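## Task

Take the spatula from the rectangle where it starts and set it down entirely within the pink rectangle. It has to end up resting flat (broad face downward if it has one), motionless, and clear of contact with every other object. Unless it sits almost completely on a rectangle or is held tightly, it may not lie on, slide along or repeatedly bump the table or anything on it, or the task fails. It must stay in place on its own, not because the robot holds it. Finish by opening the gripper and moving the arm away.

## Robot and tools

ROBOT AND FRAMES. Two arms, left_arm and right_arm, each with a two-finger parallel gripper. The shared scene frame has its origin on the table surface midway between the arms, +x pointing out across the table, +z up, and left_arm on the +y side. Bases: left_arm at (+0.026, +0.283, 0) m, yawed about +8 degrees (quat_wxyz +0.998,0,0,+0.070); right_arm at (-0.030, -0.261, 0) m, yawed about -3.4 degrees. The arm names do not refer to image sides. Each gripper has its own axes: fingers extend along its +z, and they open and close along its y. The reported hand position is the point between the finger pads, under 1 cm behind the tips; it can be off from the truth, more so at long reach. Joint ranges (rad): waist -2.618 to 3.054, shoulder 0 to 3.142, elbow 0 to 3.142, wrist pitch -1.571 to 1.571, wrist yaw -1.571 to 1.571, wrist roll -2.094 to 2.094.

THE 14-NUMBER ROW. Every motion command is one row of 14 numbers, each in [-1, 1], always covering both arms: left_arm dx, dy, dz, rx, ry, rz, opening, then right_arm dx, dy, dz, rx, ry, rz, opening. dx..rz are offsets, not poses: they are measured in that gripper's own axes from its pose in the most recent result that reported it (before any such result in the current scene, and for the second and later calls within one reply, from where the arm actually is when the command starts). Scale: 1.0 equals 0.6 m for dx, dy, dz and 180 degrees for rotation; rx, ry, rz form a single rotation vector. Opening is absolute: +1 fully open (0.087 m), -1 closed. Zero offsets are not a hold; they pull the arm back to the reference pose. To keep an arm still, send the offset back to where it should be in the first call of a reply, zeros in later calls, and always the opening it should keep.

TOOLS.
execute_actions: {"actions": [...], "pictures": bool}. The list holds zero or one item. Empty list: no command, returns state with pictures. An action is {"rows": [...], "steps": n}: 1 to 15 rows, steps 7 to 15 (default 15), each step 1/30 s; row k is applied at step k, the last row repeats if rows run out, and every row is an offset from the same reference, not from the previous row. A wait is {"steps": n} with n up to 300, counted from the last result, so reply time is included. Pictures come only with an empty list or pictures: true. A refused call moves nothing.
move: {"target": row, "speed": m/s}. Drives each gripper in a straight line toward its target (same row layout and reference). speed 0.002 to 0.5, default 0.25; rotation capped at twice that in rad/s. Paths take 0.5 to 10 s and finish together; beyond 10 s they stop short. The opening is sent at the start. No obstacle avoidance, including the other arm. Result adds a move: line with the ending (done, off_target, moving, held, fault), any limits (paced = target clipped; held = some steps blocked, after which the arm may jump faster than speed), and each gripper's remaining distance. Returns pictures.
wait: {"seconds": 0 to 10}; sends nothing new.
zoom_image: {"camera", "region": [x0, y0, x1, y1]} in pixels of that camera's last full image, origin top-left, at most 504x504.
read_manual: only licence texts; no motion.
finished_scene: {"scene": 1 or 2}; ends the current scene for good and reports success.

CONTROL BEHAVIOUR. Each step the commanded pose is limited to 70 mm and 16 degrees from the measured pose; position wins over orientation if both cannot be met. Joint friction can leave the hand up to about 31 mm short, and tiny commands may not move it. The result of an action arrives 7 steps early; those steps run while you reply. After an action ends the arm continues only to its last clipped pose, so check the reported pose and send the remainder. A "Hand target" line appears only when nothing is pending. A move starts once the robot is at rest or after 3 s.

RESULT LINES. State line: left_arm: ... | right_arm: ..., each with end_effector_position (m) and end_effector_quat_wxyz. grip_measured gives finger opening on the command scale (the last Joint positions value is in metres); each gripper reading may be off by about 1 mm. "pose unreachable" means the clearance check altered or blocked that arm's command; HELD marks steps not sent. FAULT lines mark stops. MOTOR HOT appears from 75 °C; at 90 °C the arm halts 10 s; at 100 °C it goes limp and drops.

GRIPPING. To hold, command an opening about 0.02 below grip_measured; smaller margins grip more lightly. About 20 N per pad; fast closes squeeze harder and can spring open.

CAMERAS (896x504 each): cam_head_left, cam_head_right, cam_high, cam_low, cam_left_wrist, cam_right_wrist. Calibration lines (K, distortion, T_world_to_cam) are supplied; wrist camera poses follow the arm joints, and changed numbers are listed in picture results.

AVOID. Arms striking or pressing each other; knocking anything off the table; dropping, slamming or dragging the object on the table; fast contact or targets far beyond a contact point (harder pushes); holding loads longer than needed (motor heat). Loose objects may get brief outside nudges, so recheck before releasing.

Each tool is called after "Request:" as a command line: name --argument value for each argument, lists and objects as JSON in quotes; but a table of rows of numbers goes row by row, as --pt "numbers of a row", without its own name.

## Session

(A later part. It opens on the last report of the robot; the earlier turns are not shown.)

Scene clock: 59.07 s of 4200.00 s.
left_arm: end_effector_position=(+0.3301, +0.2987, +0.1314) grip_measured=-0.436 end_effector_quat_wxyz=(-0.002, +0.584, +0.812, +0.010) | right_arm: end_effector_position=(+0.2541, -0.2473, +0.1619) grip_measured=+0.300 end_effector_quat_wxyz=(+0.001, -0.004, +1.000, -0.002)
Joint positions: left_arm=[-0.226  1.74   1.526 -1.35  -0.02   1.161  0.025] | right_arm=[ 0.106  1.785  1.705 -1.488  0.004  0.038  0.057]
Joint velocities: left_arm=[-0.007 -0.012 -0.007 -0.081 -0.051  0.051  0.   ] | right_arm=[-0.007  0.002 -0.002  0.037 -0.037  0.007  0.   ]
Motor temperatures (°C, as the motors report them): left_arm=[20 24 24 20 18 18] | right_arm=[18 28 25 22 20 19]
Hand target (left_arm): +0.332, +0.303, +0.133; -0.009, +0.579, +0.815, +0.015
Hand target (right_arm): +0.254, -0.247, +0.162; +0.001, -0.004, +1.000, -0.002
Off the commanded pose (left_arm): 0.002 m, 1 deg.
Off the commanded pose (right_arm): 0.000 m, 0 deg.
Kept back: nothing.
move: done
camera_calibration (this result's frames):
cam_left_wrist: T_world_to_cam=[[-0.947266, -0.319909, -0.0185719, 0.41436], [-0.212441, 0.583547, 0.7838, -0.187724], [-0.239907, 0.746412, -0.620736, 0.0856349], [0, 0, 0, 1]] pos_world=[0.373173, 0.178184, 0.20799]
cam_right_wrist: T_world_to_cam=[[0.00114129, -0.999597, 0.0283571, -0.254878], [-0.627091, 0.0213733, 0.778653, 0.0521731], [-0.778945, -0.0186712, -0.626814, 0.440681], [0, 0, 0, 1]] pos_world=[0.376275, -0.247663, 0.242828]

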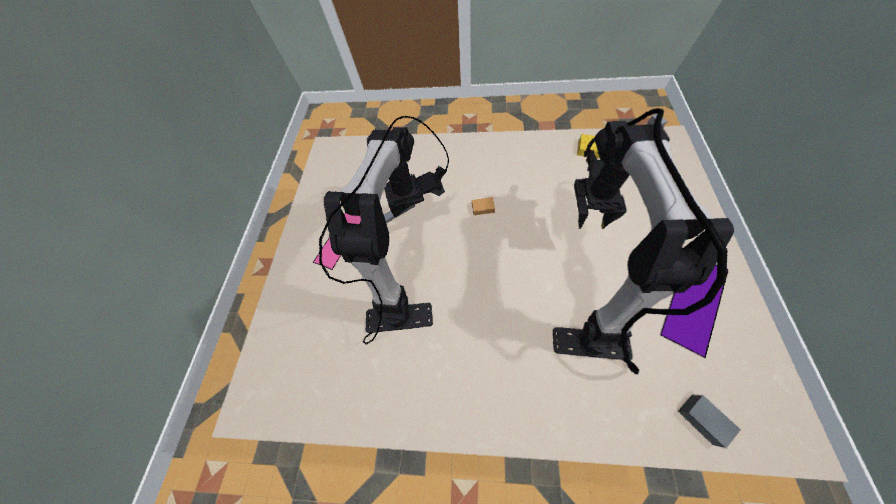

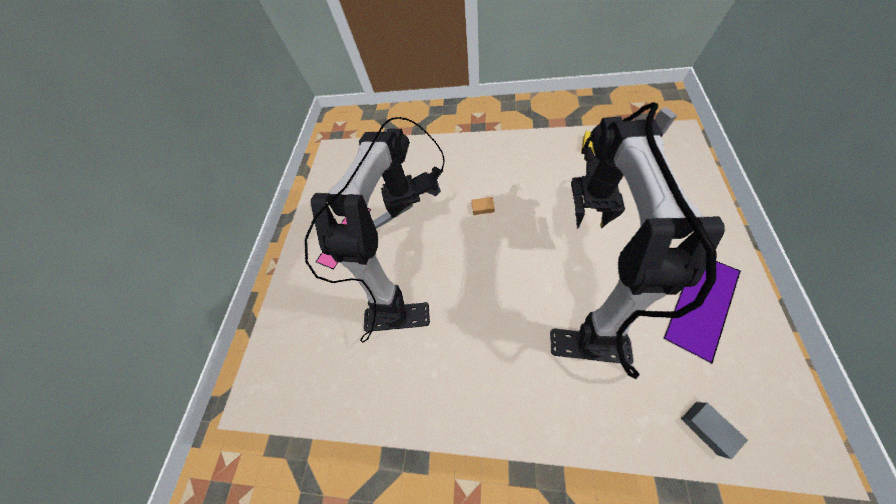

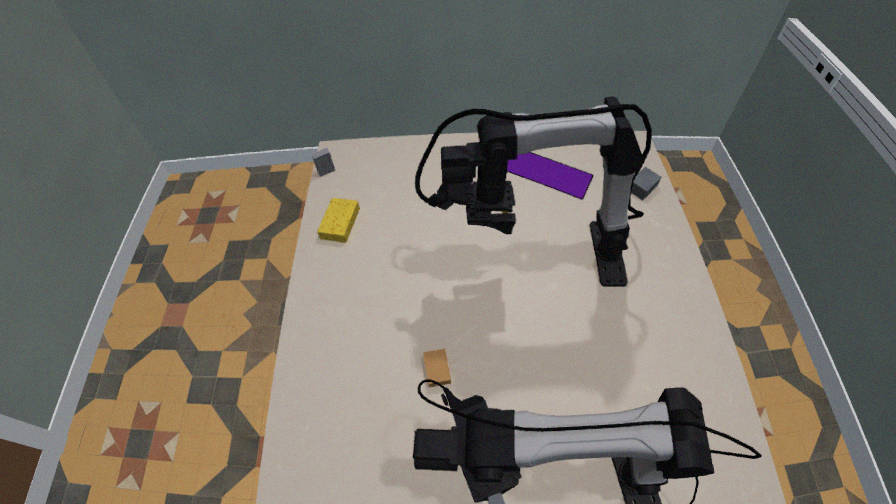

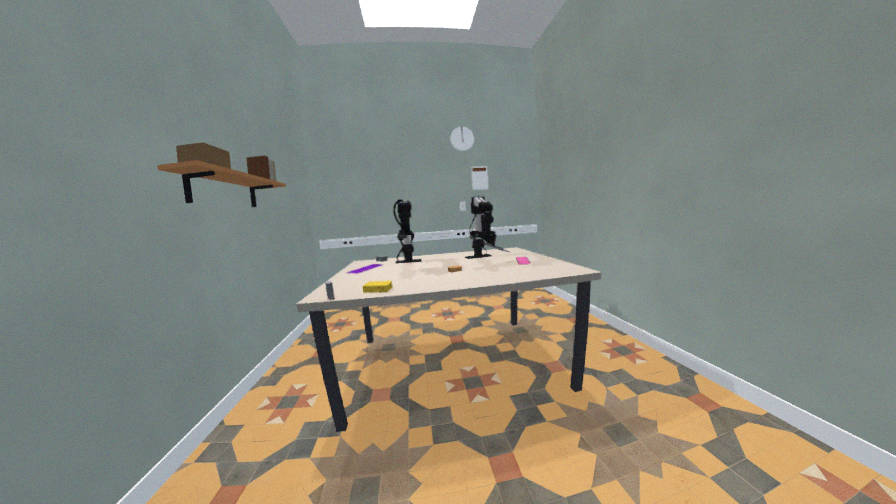

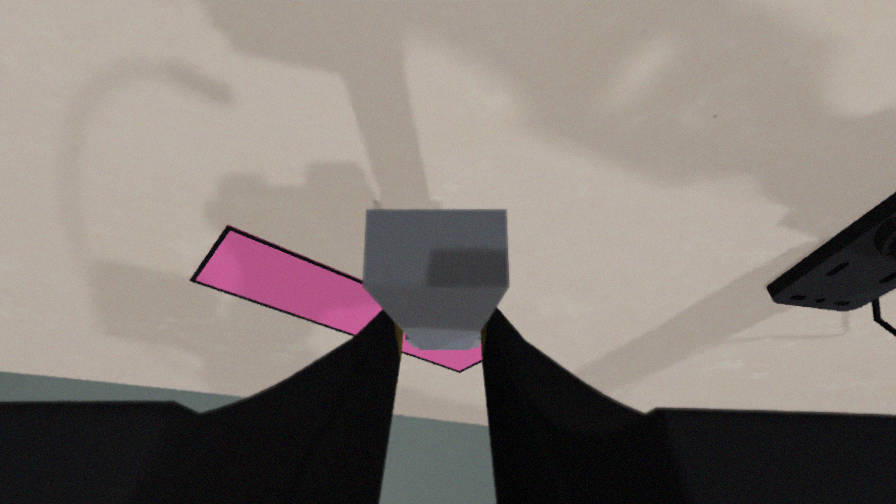

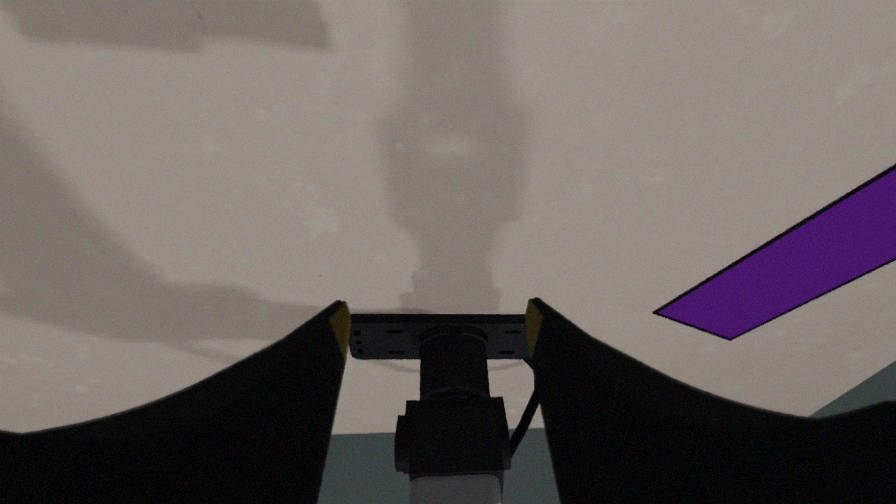

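Request:
move --target '[0.337,0.1656,0.045,0,0,-0.2886,-0.7, 0,0,0,0,0,0,0.3]' --speed 0.22

Scene clock: 62.73 s of 4200.00 s.
left_arm: end_effector_position=(+0.3609, +0.5233, +0.1087) grip_measured=-0.436 end_effector_quat_wxyz=(+0.008, +0.175, +0.984, +0.017) | right_arm: end_effector_position=(+0.2541, -0.2473, +0.1619) grip_measured=+0.300 end_effector_quat_wxyz=(+0.001, -0.004, +1.000, -0.002)
Joint positions: left_arm=[ 0.397  2.214  2.108 -1.43  -0.015  0.888  0.025] | right_arm=[ 0.106  1.785  1.705 -1.488  0.004  0.038  0.057]
Joint velocities: left_arm=[ 0.012 -0.002 -0.007 -0.007 -0.022 -0.007 -0.001] | right_arm=[-0.002  0.012 -0.002 -0.051  0.007 -0.022 -0.001]
Motor temperatures (°C, as the motors report them): left_arm=[20 24 25 20 18 18] | right_arm=[18 29 25 22 20 19]
Hand target (left_arm): +0.359, +0.525, +0.110; +0.002, +0.170, +0.985, +0.015
Hand target (right_arm): +0.254, -0.247, +0.162; +0.001, -0.004, +1.000, -0.002
Off the commanded pose (left_arm): 0.001 m, 1 deg.
Off the commanded pose (right_arm): 0.000 m, 0 deg.
Kept back: nothing.
move: done
camera_calibration (this result's frames):
cam_left_wrist: T_world_to_cam=[[-0.340781, -0.939271, -0.0404837, 0.622547], [-0.61272, 0.189232, 0.76731, 0.0581547], [-0.713051, 0.28629, -0.639997, 0.324841], [0, 0, 0, 1]] pos_world=[0.479413, 0.480737, 0.188477]
cam_right_wrist: T_world_to_cam=[[0.00114129, -0.999597, 0.0283571, -0.254878], [-0.627091, 0.0213733, 0.778653, 0.0521731], [-0.778945, -0.0186712, -0.626814, 0.440681], [0, 0, 0, 1]] pos_world=[0.376275, -0.247663, 0.242828]

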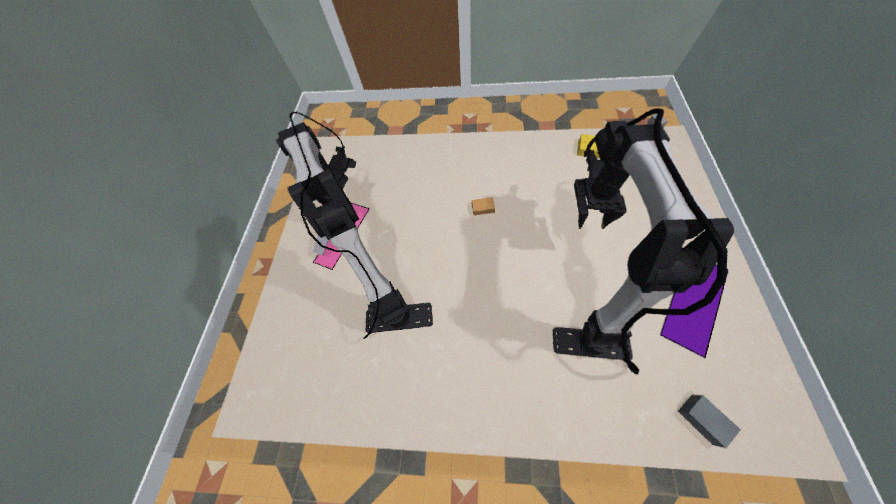

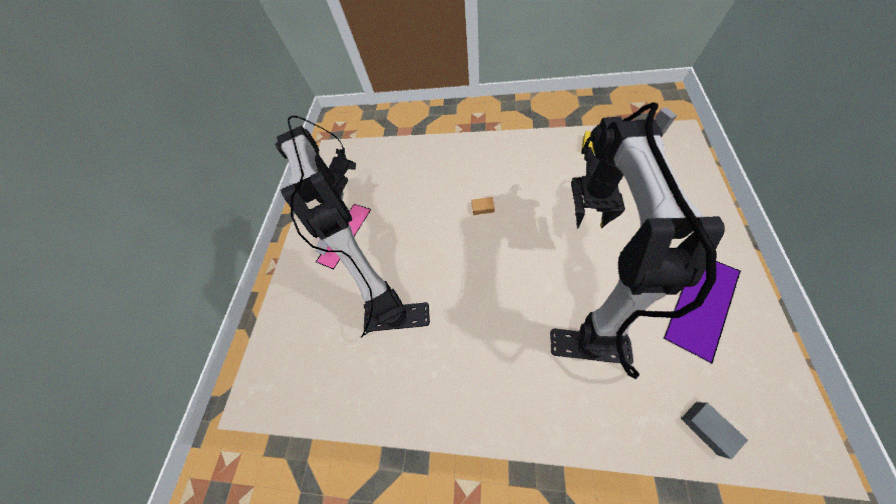

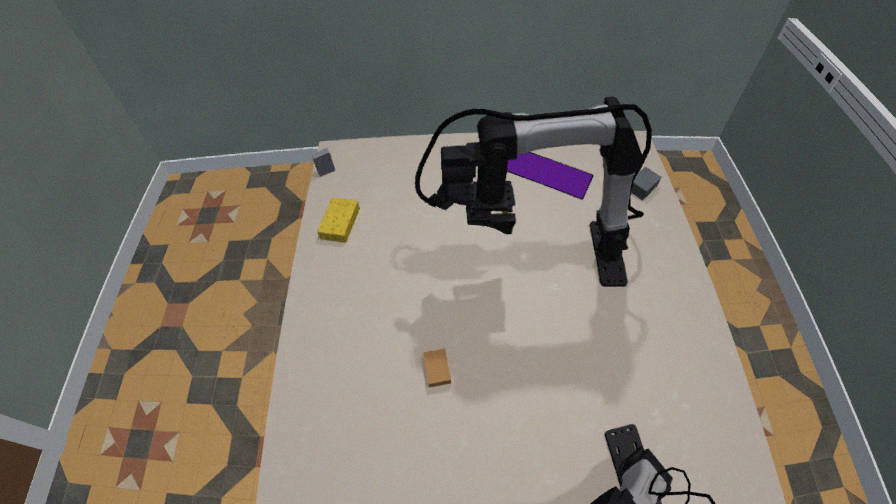

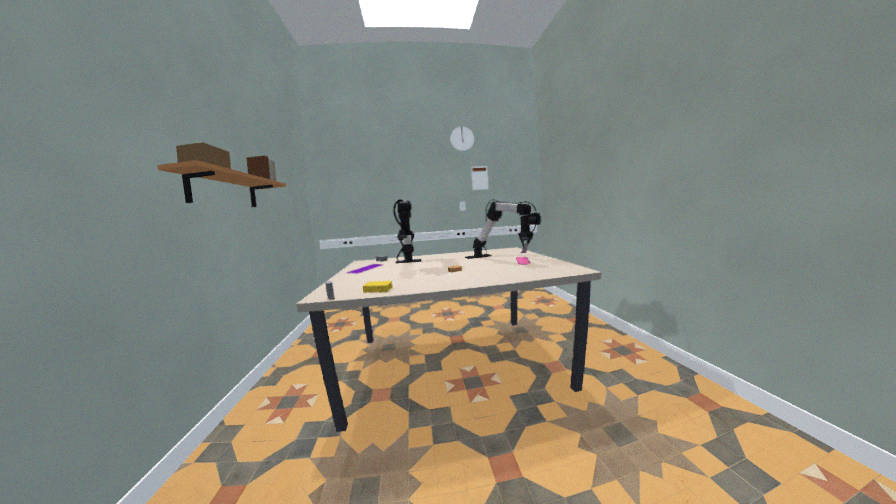

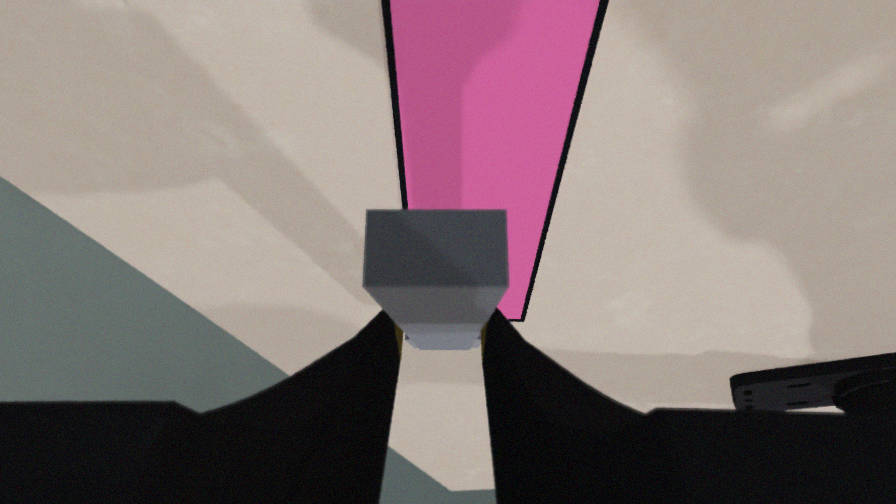

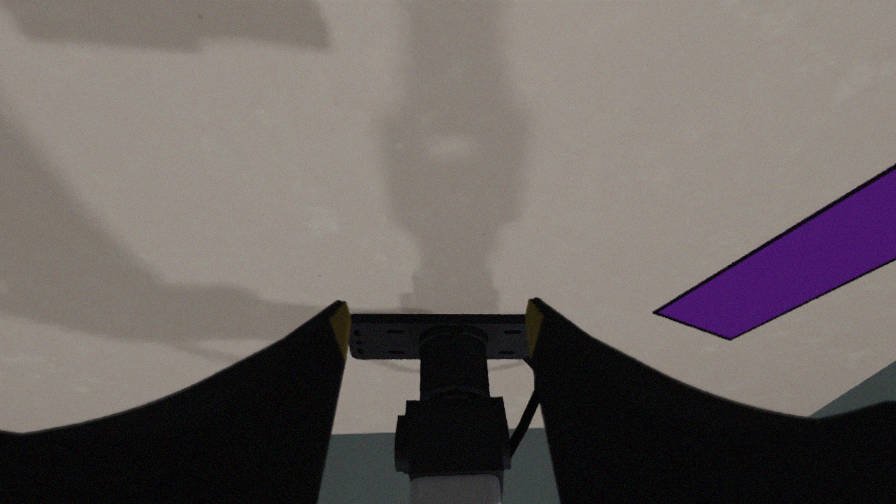

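Request:
move --target '[0,-0.032,0.055,0,0,0,-0.7, 0,0,0,0,0,0,0.3]' --speed 0.08

Scene clock: 65.90 s of 4200.00 s.
left_arm: end_effector_position=(+0.3501, +0.5078, +0.0697) grip_measured=-0.436 end_effector_quat_wxyz=(-0.006, +0.172, +0.985, +0.005) | right_arm: end_effector_position=(+0.2541, -0.2473, +0.1619) grip_measured=+0.300 end_effector_quat_wxyz=(+0.001, -0.004, +1.000, -0.002)
Joint positions: left_arm=[ 0.379  2.169  1.877 -1.282 -0.014  0.864  0.025] | right_arm=[ 0.106  1.785  1.705 -1.488  0.004  0.038  0.057]
Joint velocities: left_arm=[ 0.002 -0.017 -0.007  0.007  0.022  0.051  0.   ] | right_arm=[ 0.002  0.012 -0.007 -0.051 -0.037 -0.037  0.001]
Motor temperatures (°C, as the motors report them): left_arm=[20 25 25 20 18 18] | right_arm=[18 29 25 22 20 19]
Hand target (left_arm): +0.355, +0.506, +0.075; +0.008, +0.175, +0.984, +0.017
Hand target (right_arm): +0.254, -0.247, +0.162; +0.001, -0.004, +1.000, -0.002
Off the commanded pose (left_arm): 0.007 m, 2 deg.
Off the commanded pose (right_arm): 0.000 m, 0 deg.
Kept back: nothing.
move: done
camera_calibration (this result's frames):
cam_left_wrist: T_world_to_cam=[[-0.336223, -0.94171, -0.0116705, 0.60038], [-0.58974, 0.200864, 0.782215, 0.0693904], [-0.734275, 0.269881, -0.6229, 0.311239], [0, 0, 0, 1]] pos_world=[0.471319, 0.467448, 0.146599]
cam_right_wrist: T_world_to_cam=[[0.00114129, -0.999597, 0.0283571, -0.254878], [-0.627091, 0.0213733, 0.778653, 0.0521731], [-0.778945, -0.0186712, -0.626814, 0.440681], [0, 0, 0, 1]] pos_world=[0.376275, -0.247663, 0.242828]

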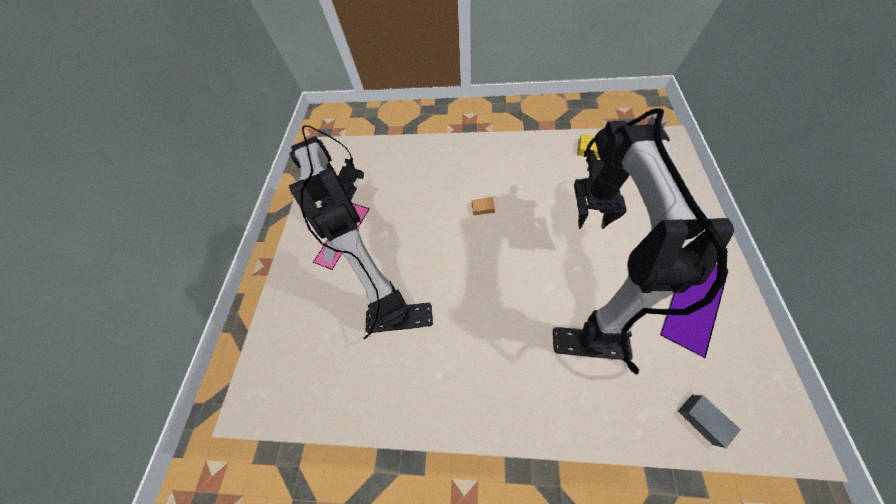

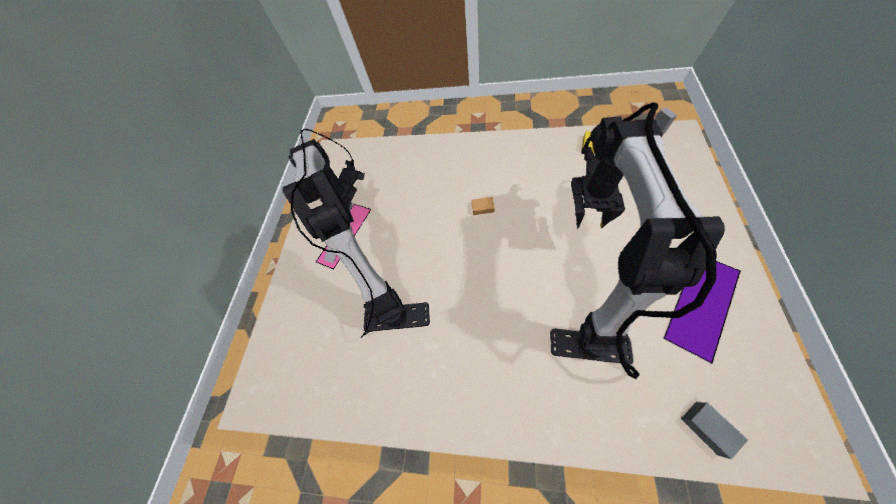

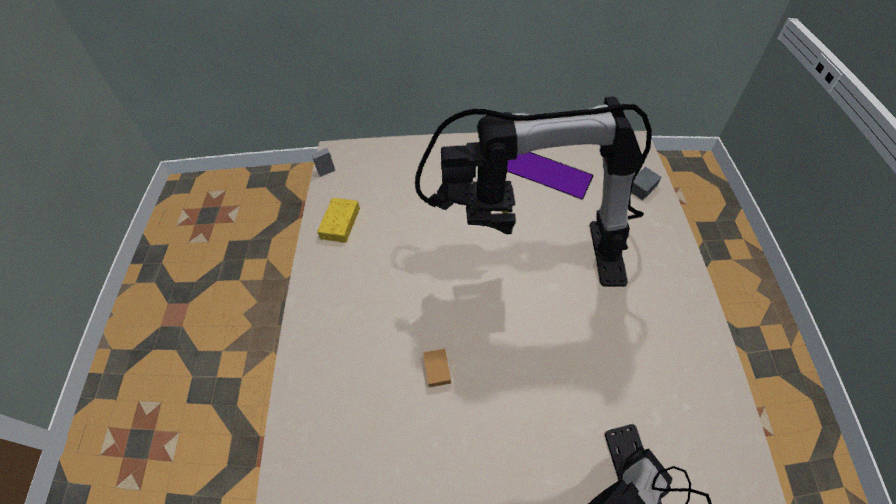

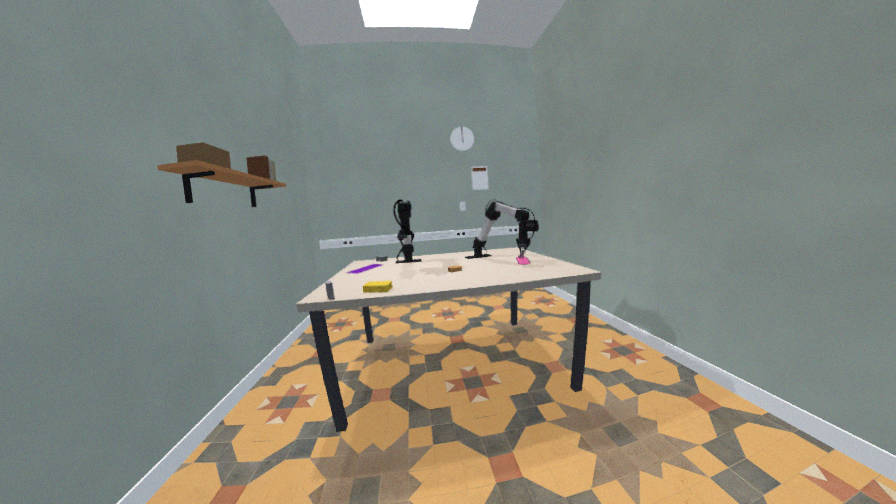

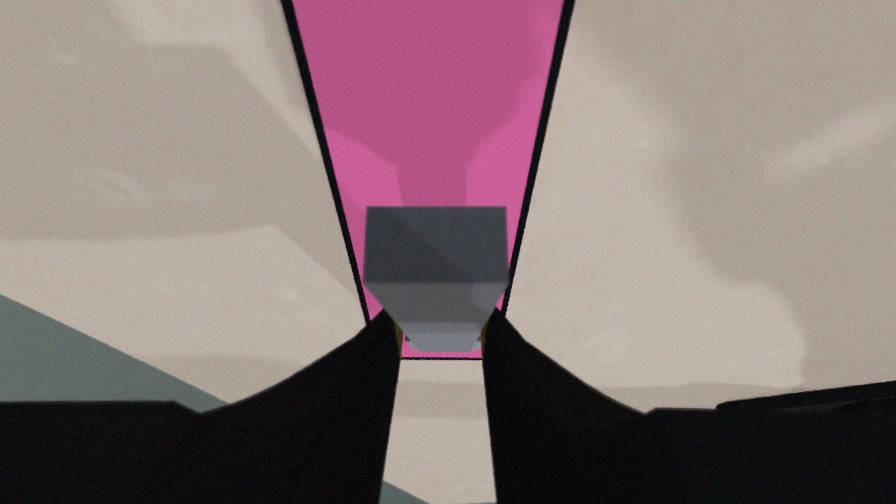

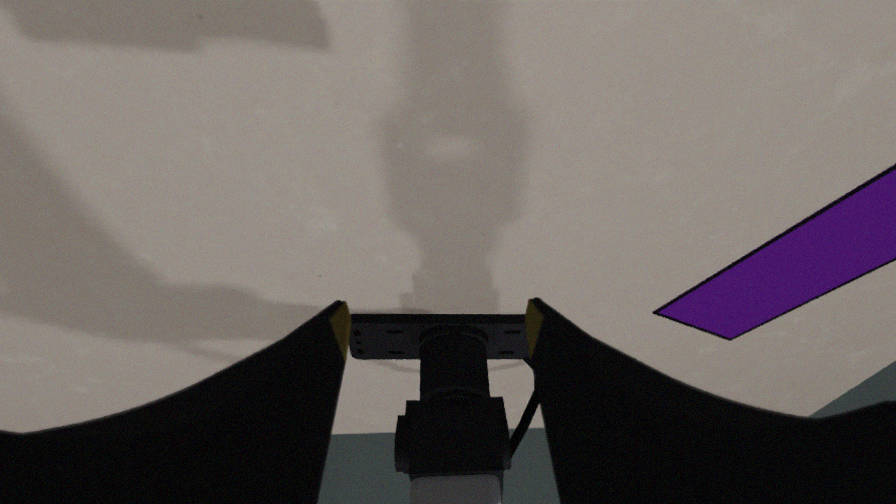

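Request:
zoom_image --camera "cam_head_left" --region '[270, 170, 410, 290]'

Request:
zoom_image --camera "cam_low" --region '[460, 190, 580, 280]'

Region (270, 170, 410, 290) of cam_head_left's 896x504 image, scaled by 3.600, with more detail than that image has; it fills the top 432 rows of this view, and the rest is white.

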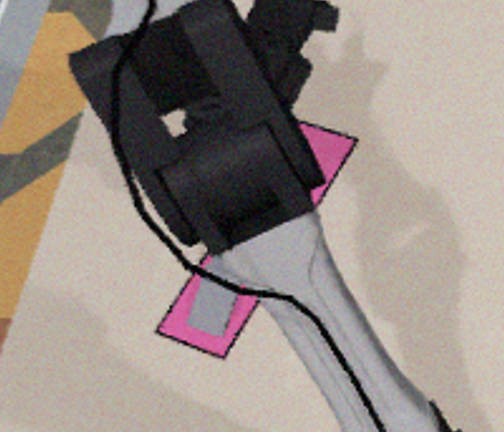

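Region (460, 190, 580, 280) of cam_low's 896x504 image, scaled by 4.200, with more detail than that image has; it fills the top 378 rows of this view, and the rest is white.

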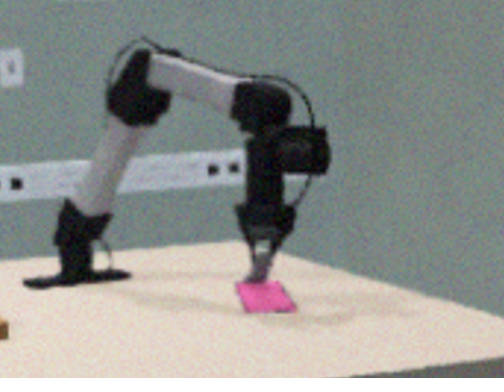

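Request:
move --target '[-0.022,0,0.067,0,0,0,-0.6, 0,0,0,0,0,0,0.3]' --speed 0.05

Scene clock: 69.10 s of 4200.00 s.
left_arm: end_effector_position=(+0.3573, +0.5073, +0.0387) grip_measured=-0.436 end_effector_quat_wxyz=(-0.007, +0.168, +0.986, +0.006) | right_arm: end_effector_position=(+0.2541, -0.2473, +0.1619) grip_measured=+0.300 end_effector_quat_wxyz=(+0.001, -0.004, +1.000, -0.002)
Joint positions: left_arm=[ 0.369  2.21   1.819 -1.183 -0.018  0.846  0.025] | right_arm=[ 0.106  1.785  1.705 -1.488  0.004  0.038  0.057]
Joint velocities: left_arm=[-0.002 -0.007  0.007 -0.066 -0.022 -0.022 -0.001] | right_arm=[-0.017 -0.012 -0.012  0.007 -0.007  0.037 -0.001]
Motor temperatures (°C, as the motors report them): left_arm=[20 26 25 20 18 18] | right_arm=[18 29 25 22 20 19]
Hand target (left_arm): +0.362, +0.504, +0.029; -0.006, +0.172, +0.985, +0.004
Hand target (right_arm): +0.254, -0.247, +0.162; +0.001, -0.004, +1.000, -0.002
Off the commanded pose (left_arm): 0.011 m, 1 deg.
Off the commanded pose (right_arm): 0.000 m, 0 deg.
Kept back: nothing.
move: off_target (left_arm)
camera_calibration (this result's frames):
cam_left_wrist: T_world_to_cam=[[-0.328698, -0.944329, -0.0141808, 0.600709], [-0.59018, 0.193659, 0.783699, 0.101758], [-0.737323, 0.265969, -0.620979, 0.300345], [0, 0, 0, 1]] pos_world=[0.478959, 0.467678, 0.115279]
cam_right_wrist: T_world_to_cam=[[0.00114129, -0.999597, 0.0283571, -0.254878], [-0.627091, 0.0213733, 0.778653, 0.0521731], [-0.778945, -0.0186712, -0.626814, 0.440681], [0, 0, 0, 1]] pos_world=[0.376275, -0.247663, 0.242828]

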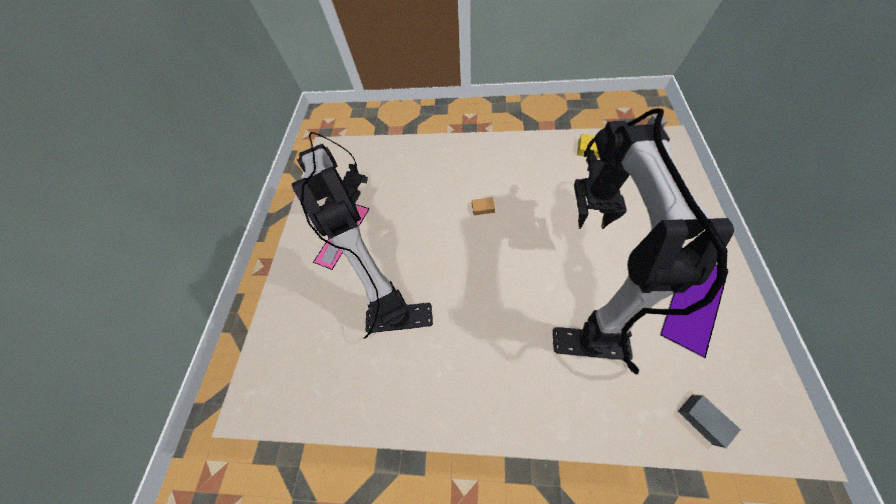

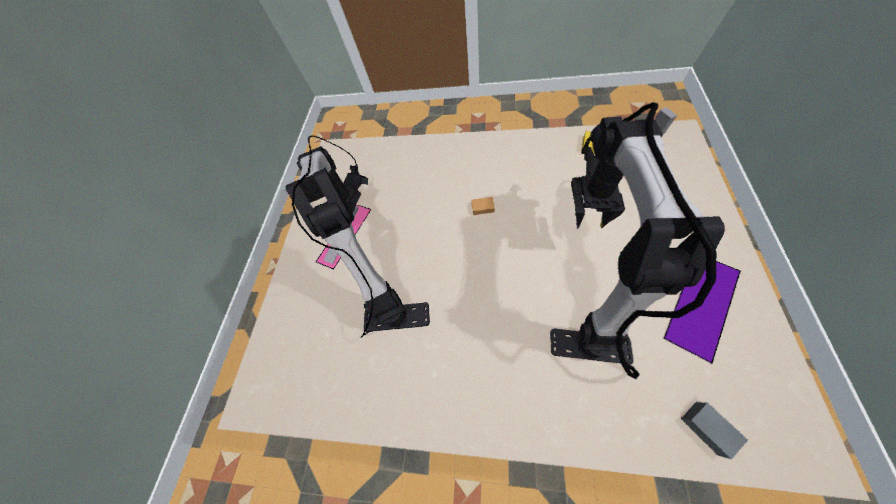

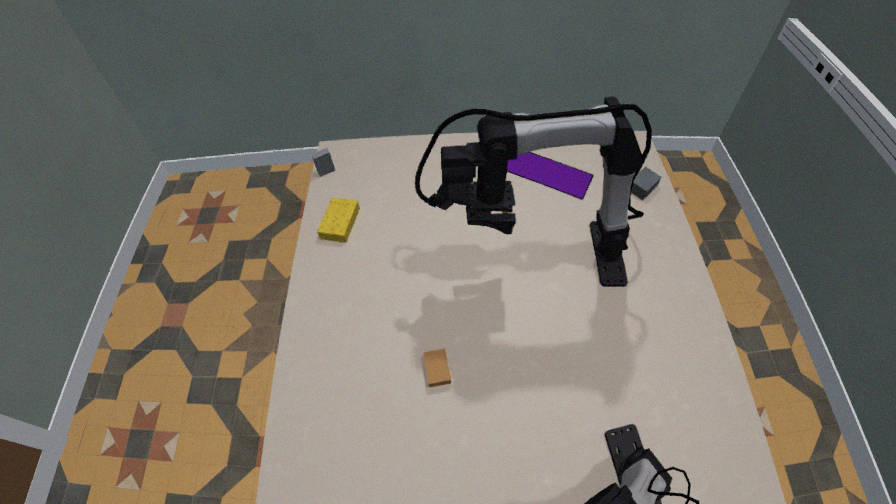

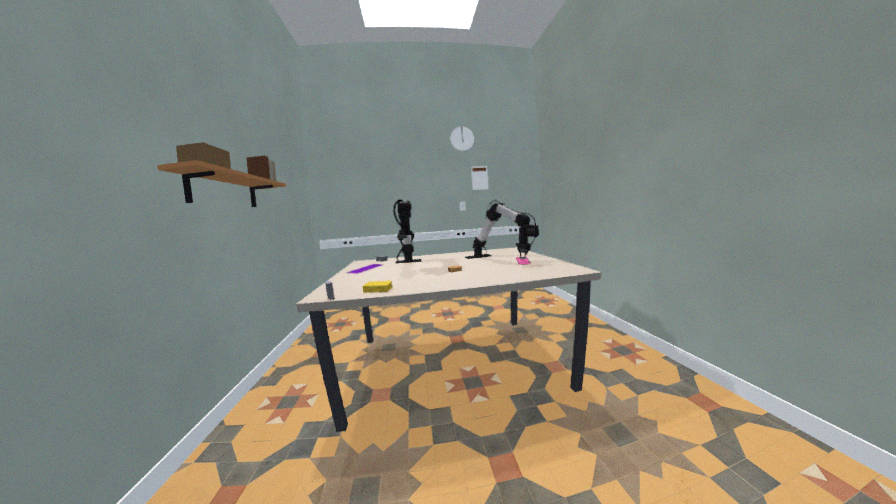

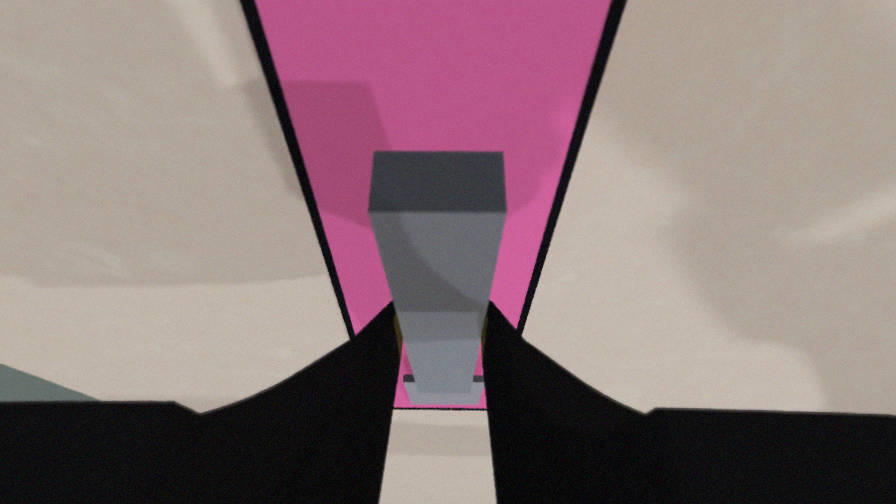

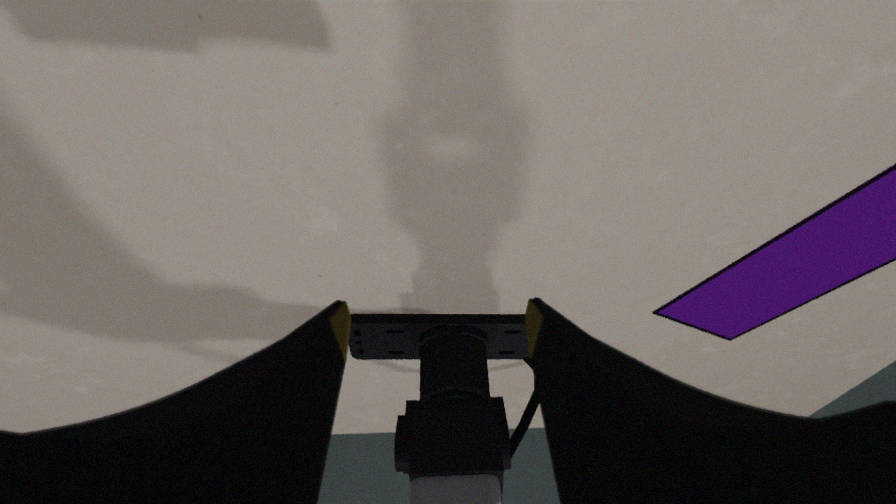

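Request:
move --target '[-0.03,0,0.057,0,0,0,-0.6, 0,0,0,0,0,0,0.3]' --speed 0.05

Scene clock: 70.37 s of 4200.00 s.
left_arm: end_effector_position=(+0.3665, +0.5055, +0.0181) grip_measured=-0.437 end_effector_quat_wxyz=(-0.011, +0.166, +0.986, +0.008) | right_arm: end_effector_position=(+0.2541, -0.2473, +0.1619) grip_measured=+0.300 end_effector_quat_wxyz=(+0.001, -0.004, +1.000, -0.002)
Joint positions: left_arm=[ 0.352  2.261  1.819 -1.136 -0.026  0.824  0.025] | right_arm=[ 0.106  1.785  1.705 -1.488  0.004  0.038  0.057]
Joint velocities: left_arm=[-0.007  0.017 -0.007 -0.051 -0.051  0.007 -0.   ] | right_arm=[ 0.007 -0.012 -0.002 -0.007 -0.066 -0.022 -0.   ]
Motor temperatures (°C, as the motors report them): left_arm=[20 26 25 20 18 18] | right_arm=[18 29 25 22 20 19]
Hand target (left_arm): +0.373, +0.501, +0.004; -0.007, +0.168, +0.986, +0.006
Hand target (right_arm): +0.254, -0.247, +0.162; +0.001, -0.004, +1.000, -0.002
Off the commanded pose (left_arm): 0.016 m, 1 deg.
Off the commanded pose (right_arm): 0.000 m, 0 deg.
Kept back: nothing.
move: off_target (left_arm)
camera_calibration (this result's frames):
cam_left_wrist: T_world_to_cam=[[-0.324534, -0.945714, -0.0174041, 0.60101], [-0.585131, 0.18627, 0.789256, 0.125469], [-0.743169, 0.266324, -0.613818, 0.296659], [0, 0, 0, 1]] pos_world=[0.488932, 0.466005, 0.0935269]
cam_right_wrist: T_world_to_cam=[[0.00114129, -0.999597, 0.0283571, -0.254878], [-0.627091, 0.0213733, 0.778653, 0.0521731], [-0.778945, -0.0186712, -0.626814, 0.440681], [0, 0, 0, 1]] pos_world=[0.376275, -0.247663, 0.242828]

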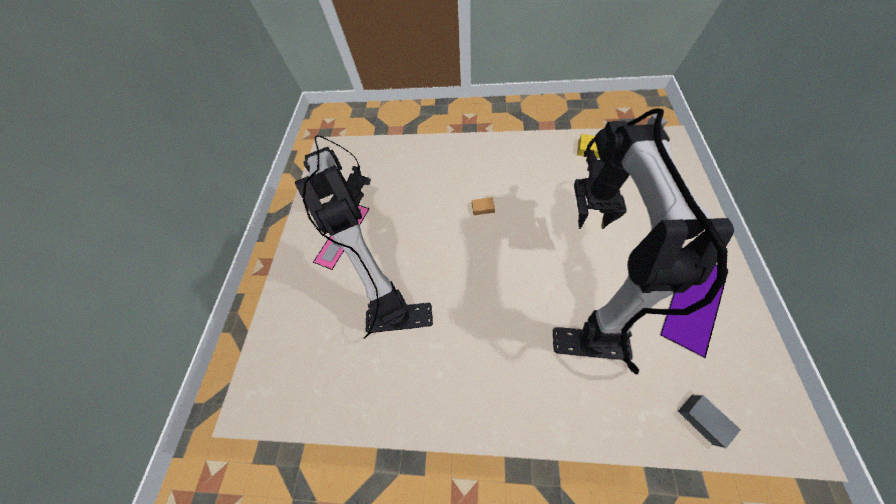

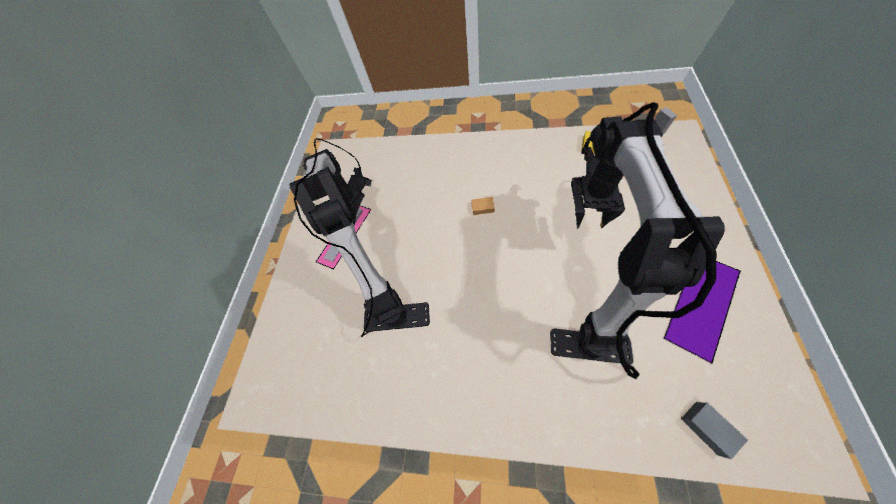

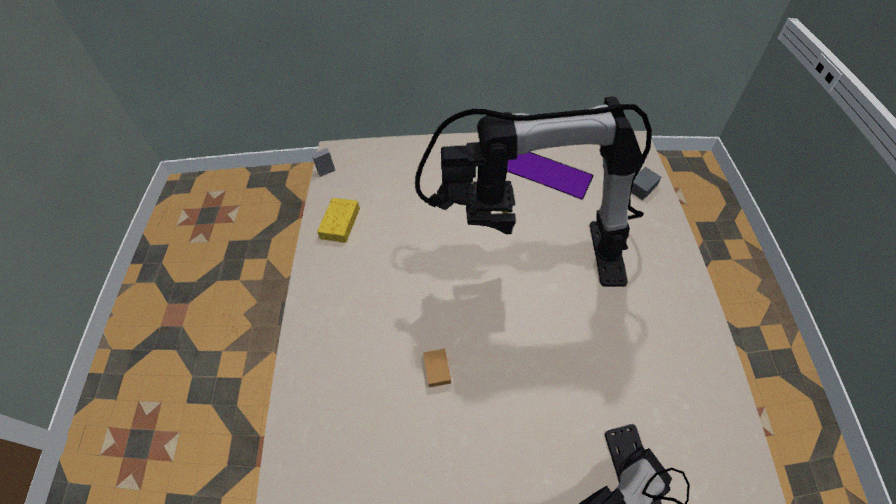

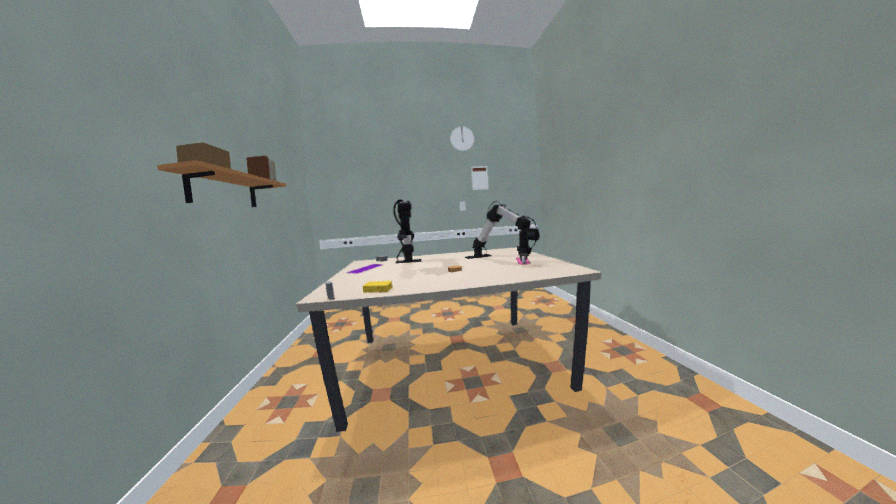

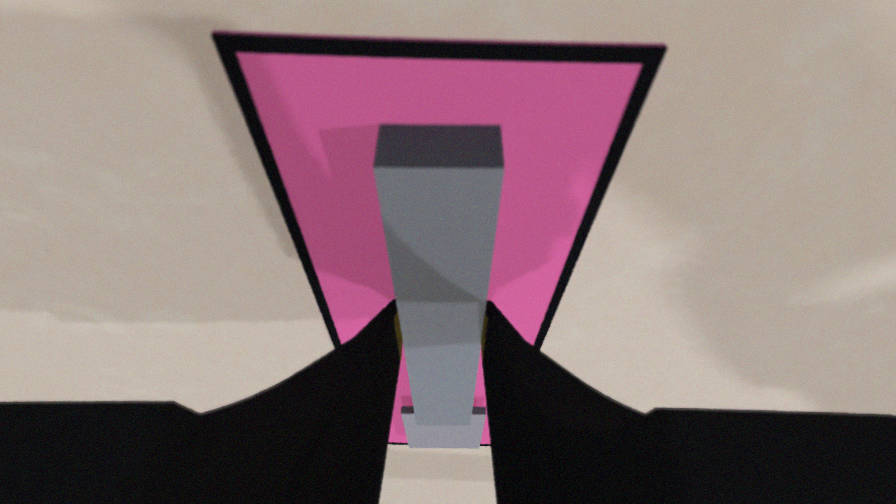

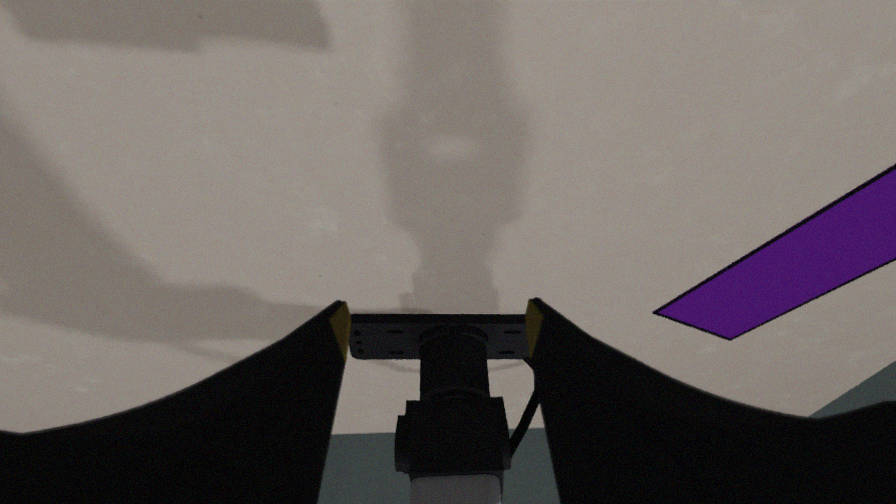

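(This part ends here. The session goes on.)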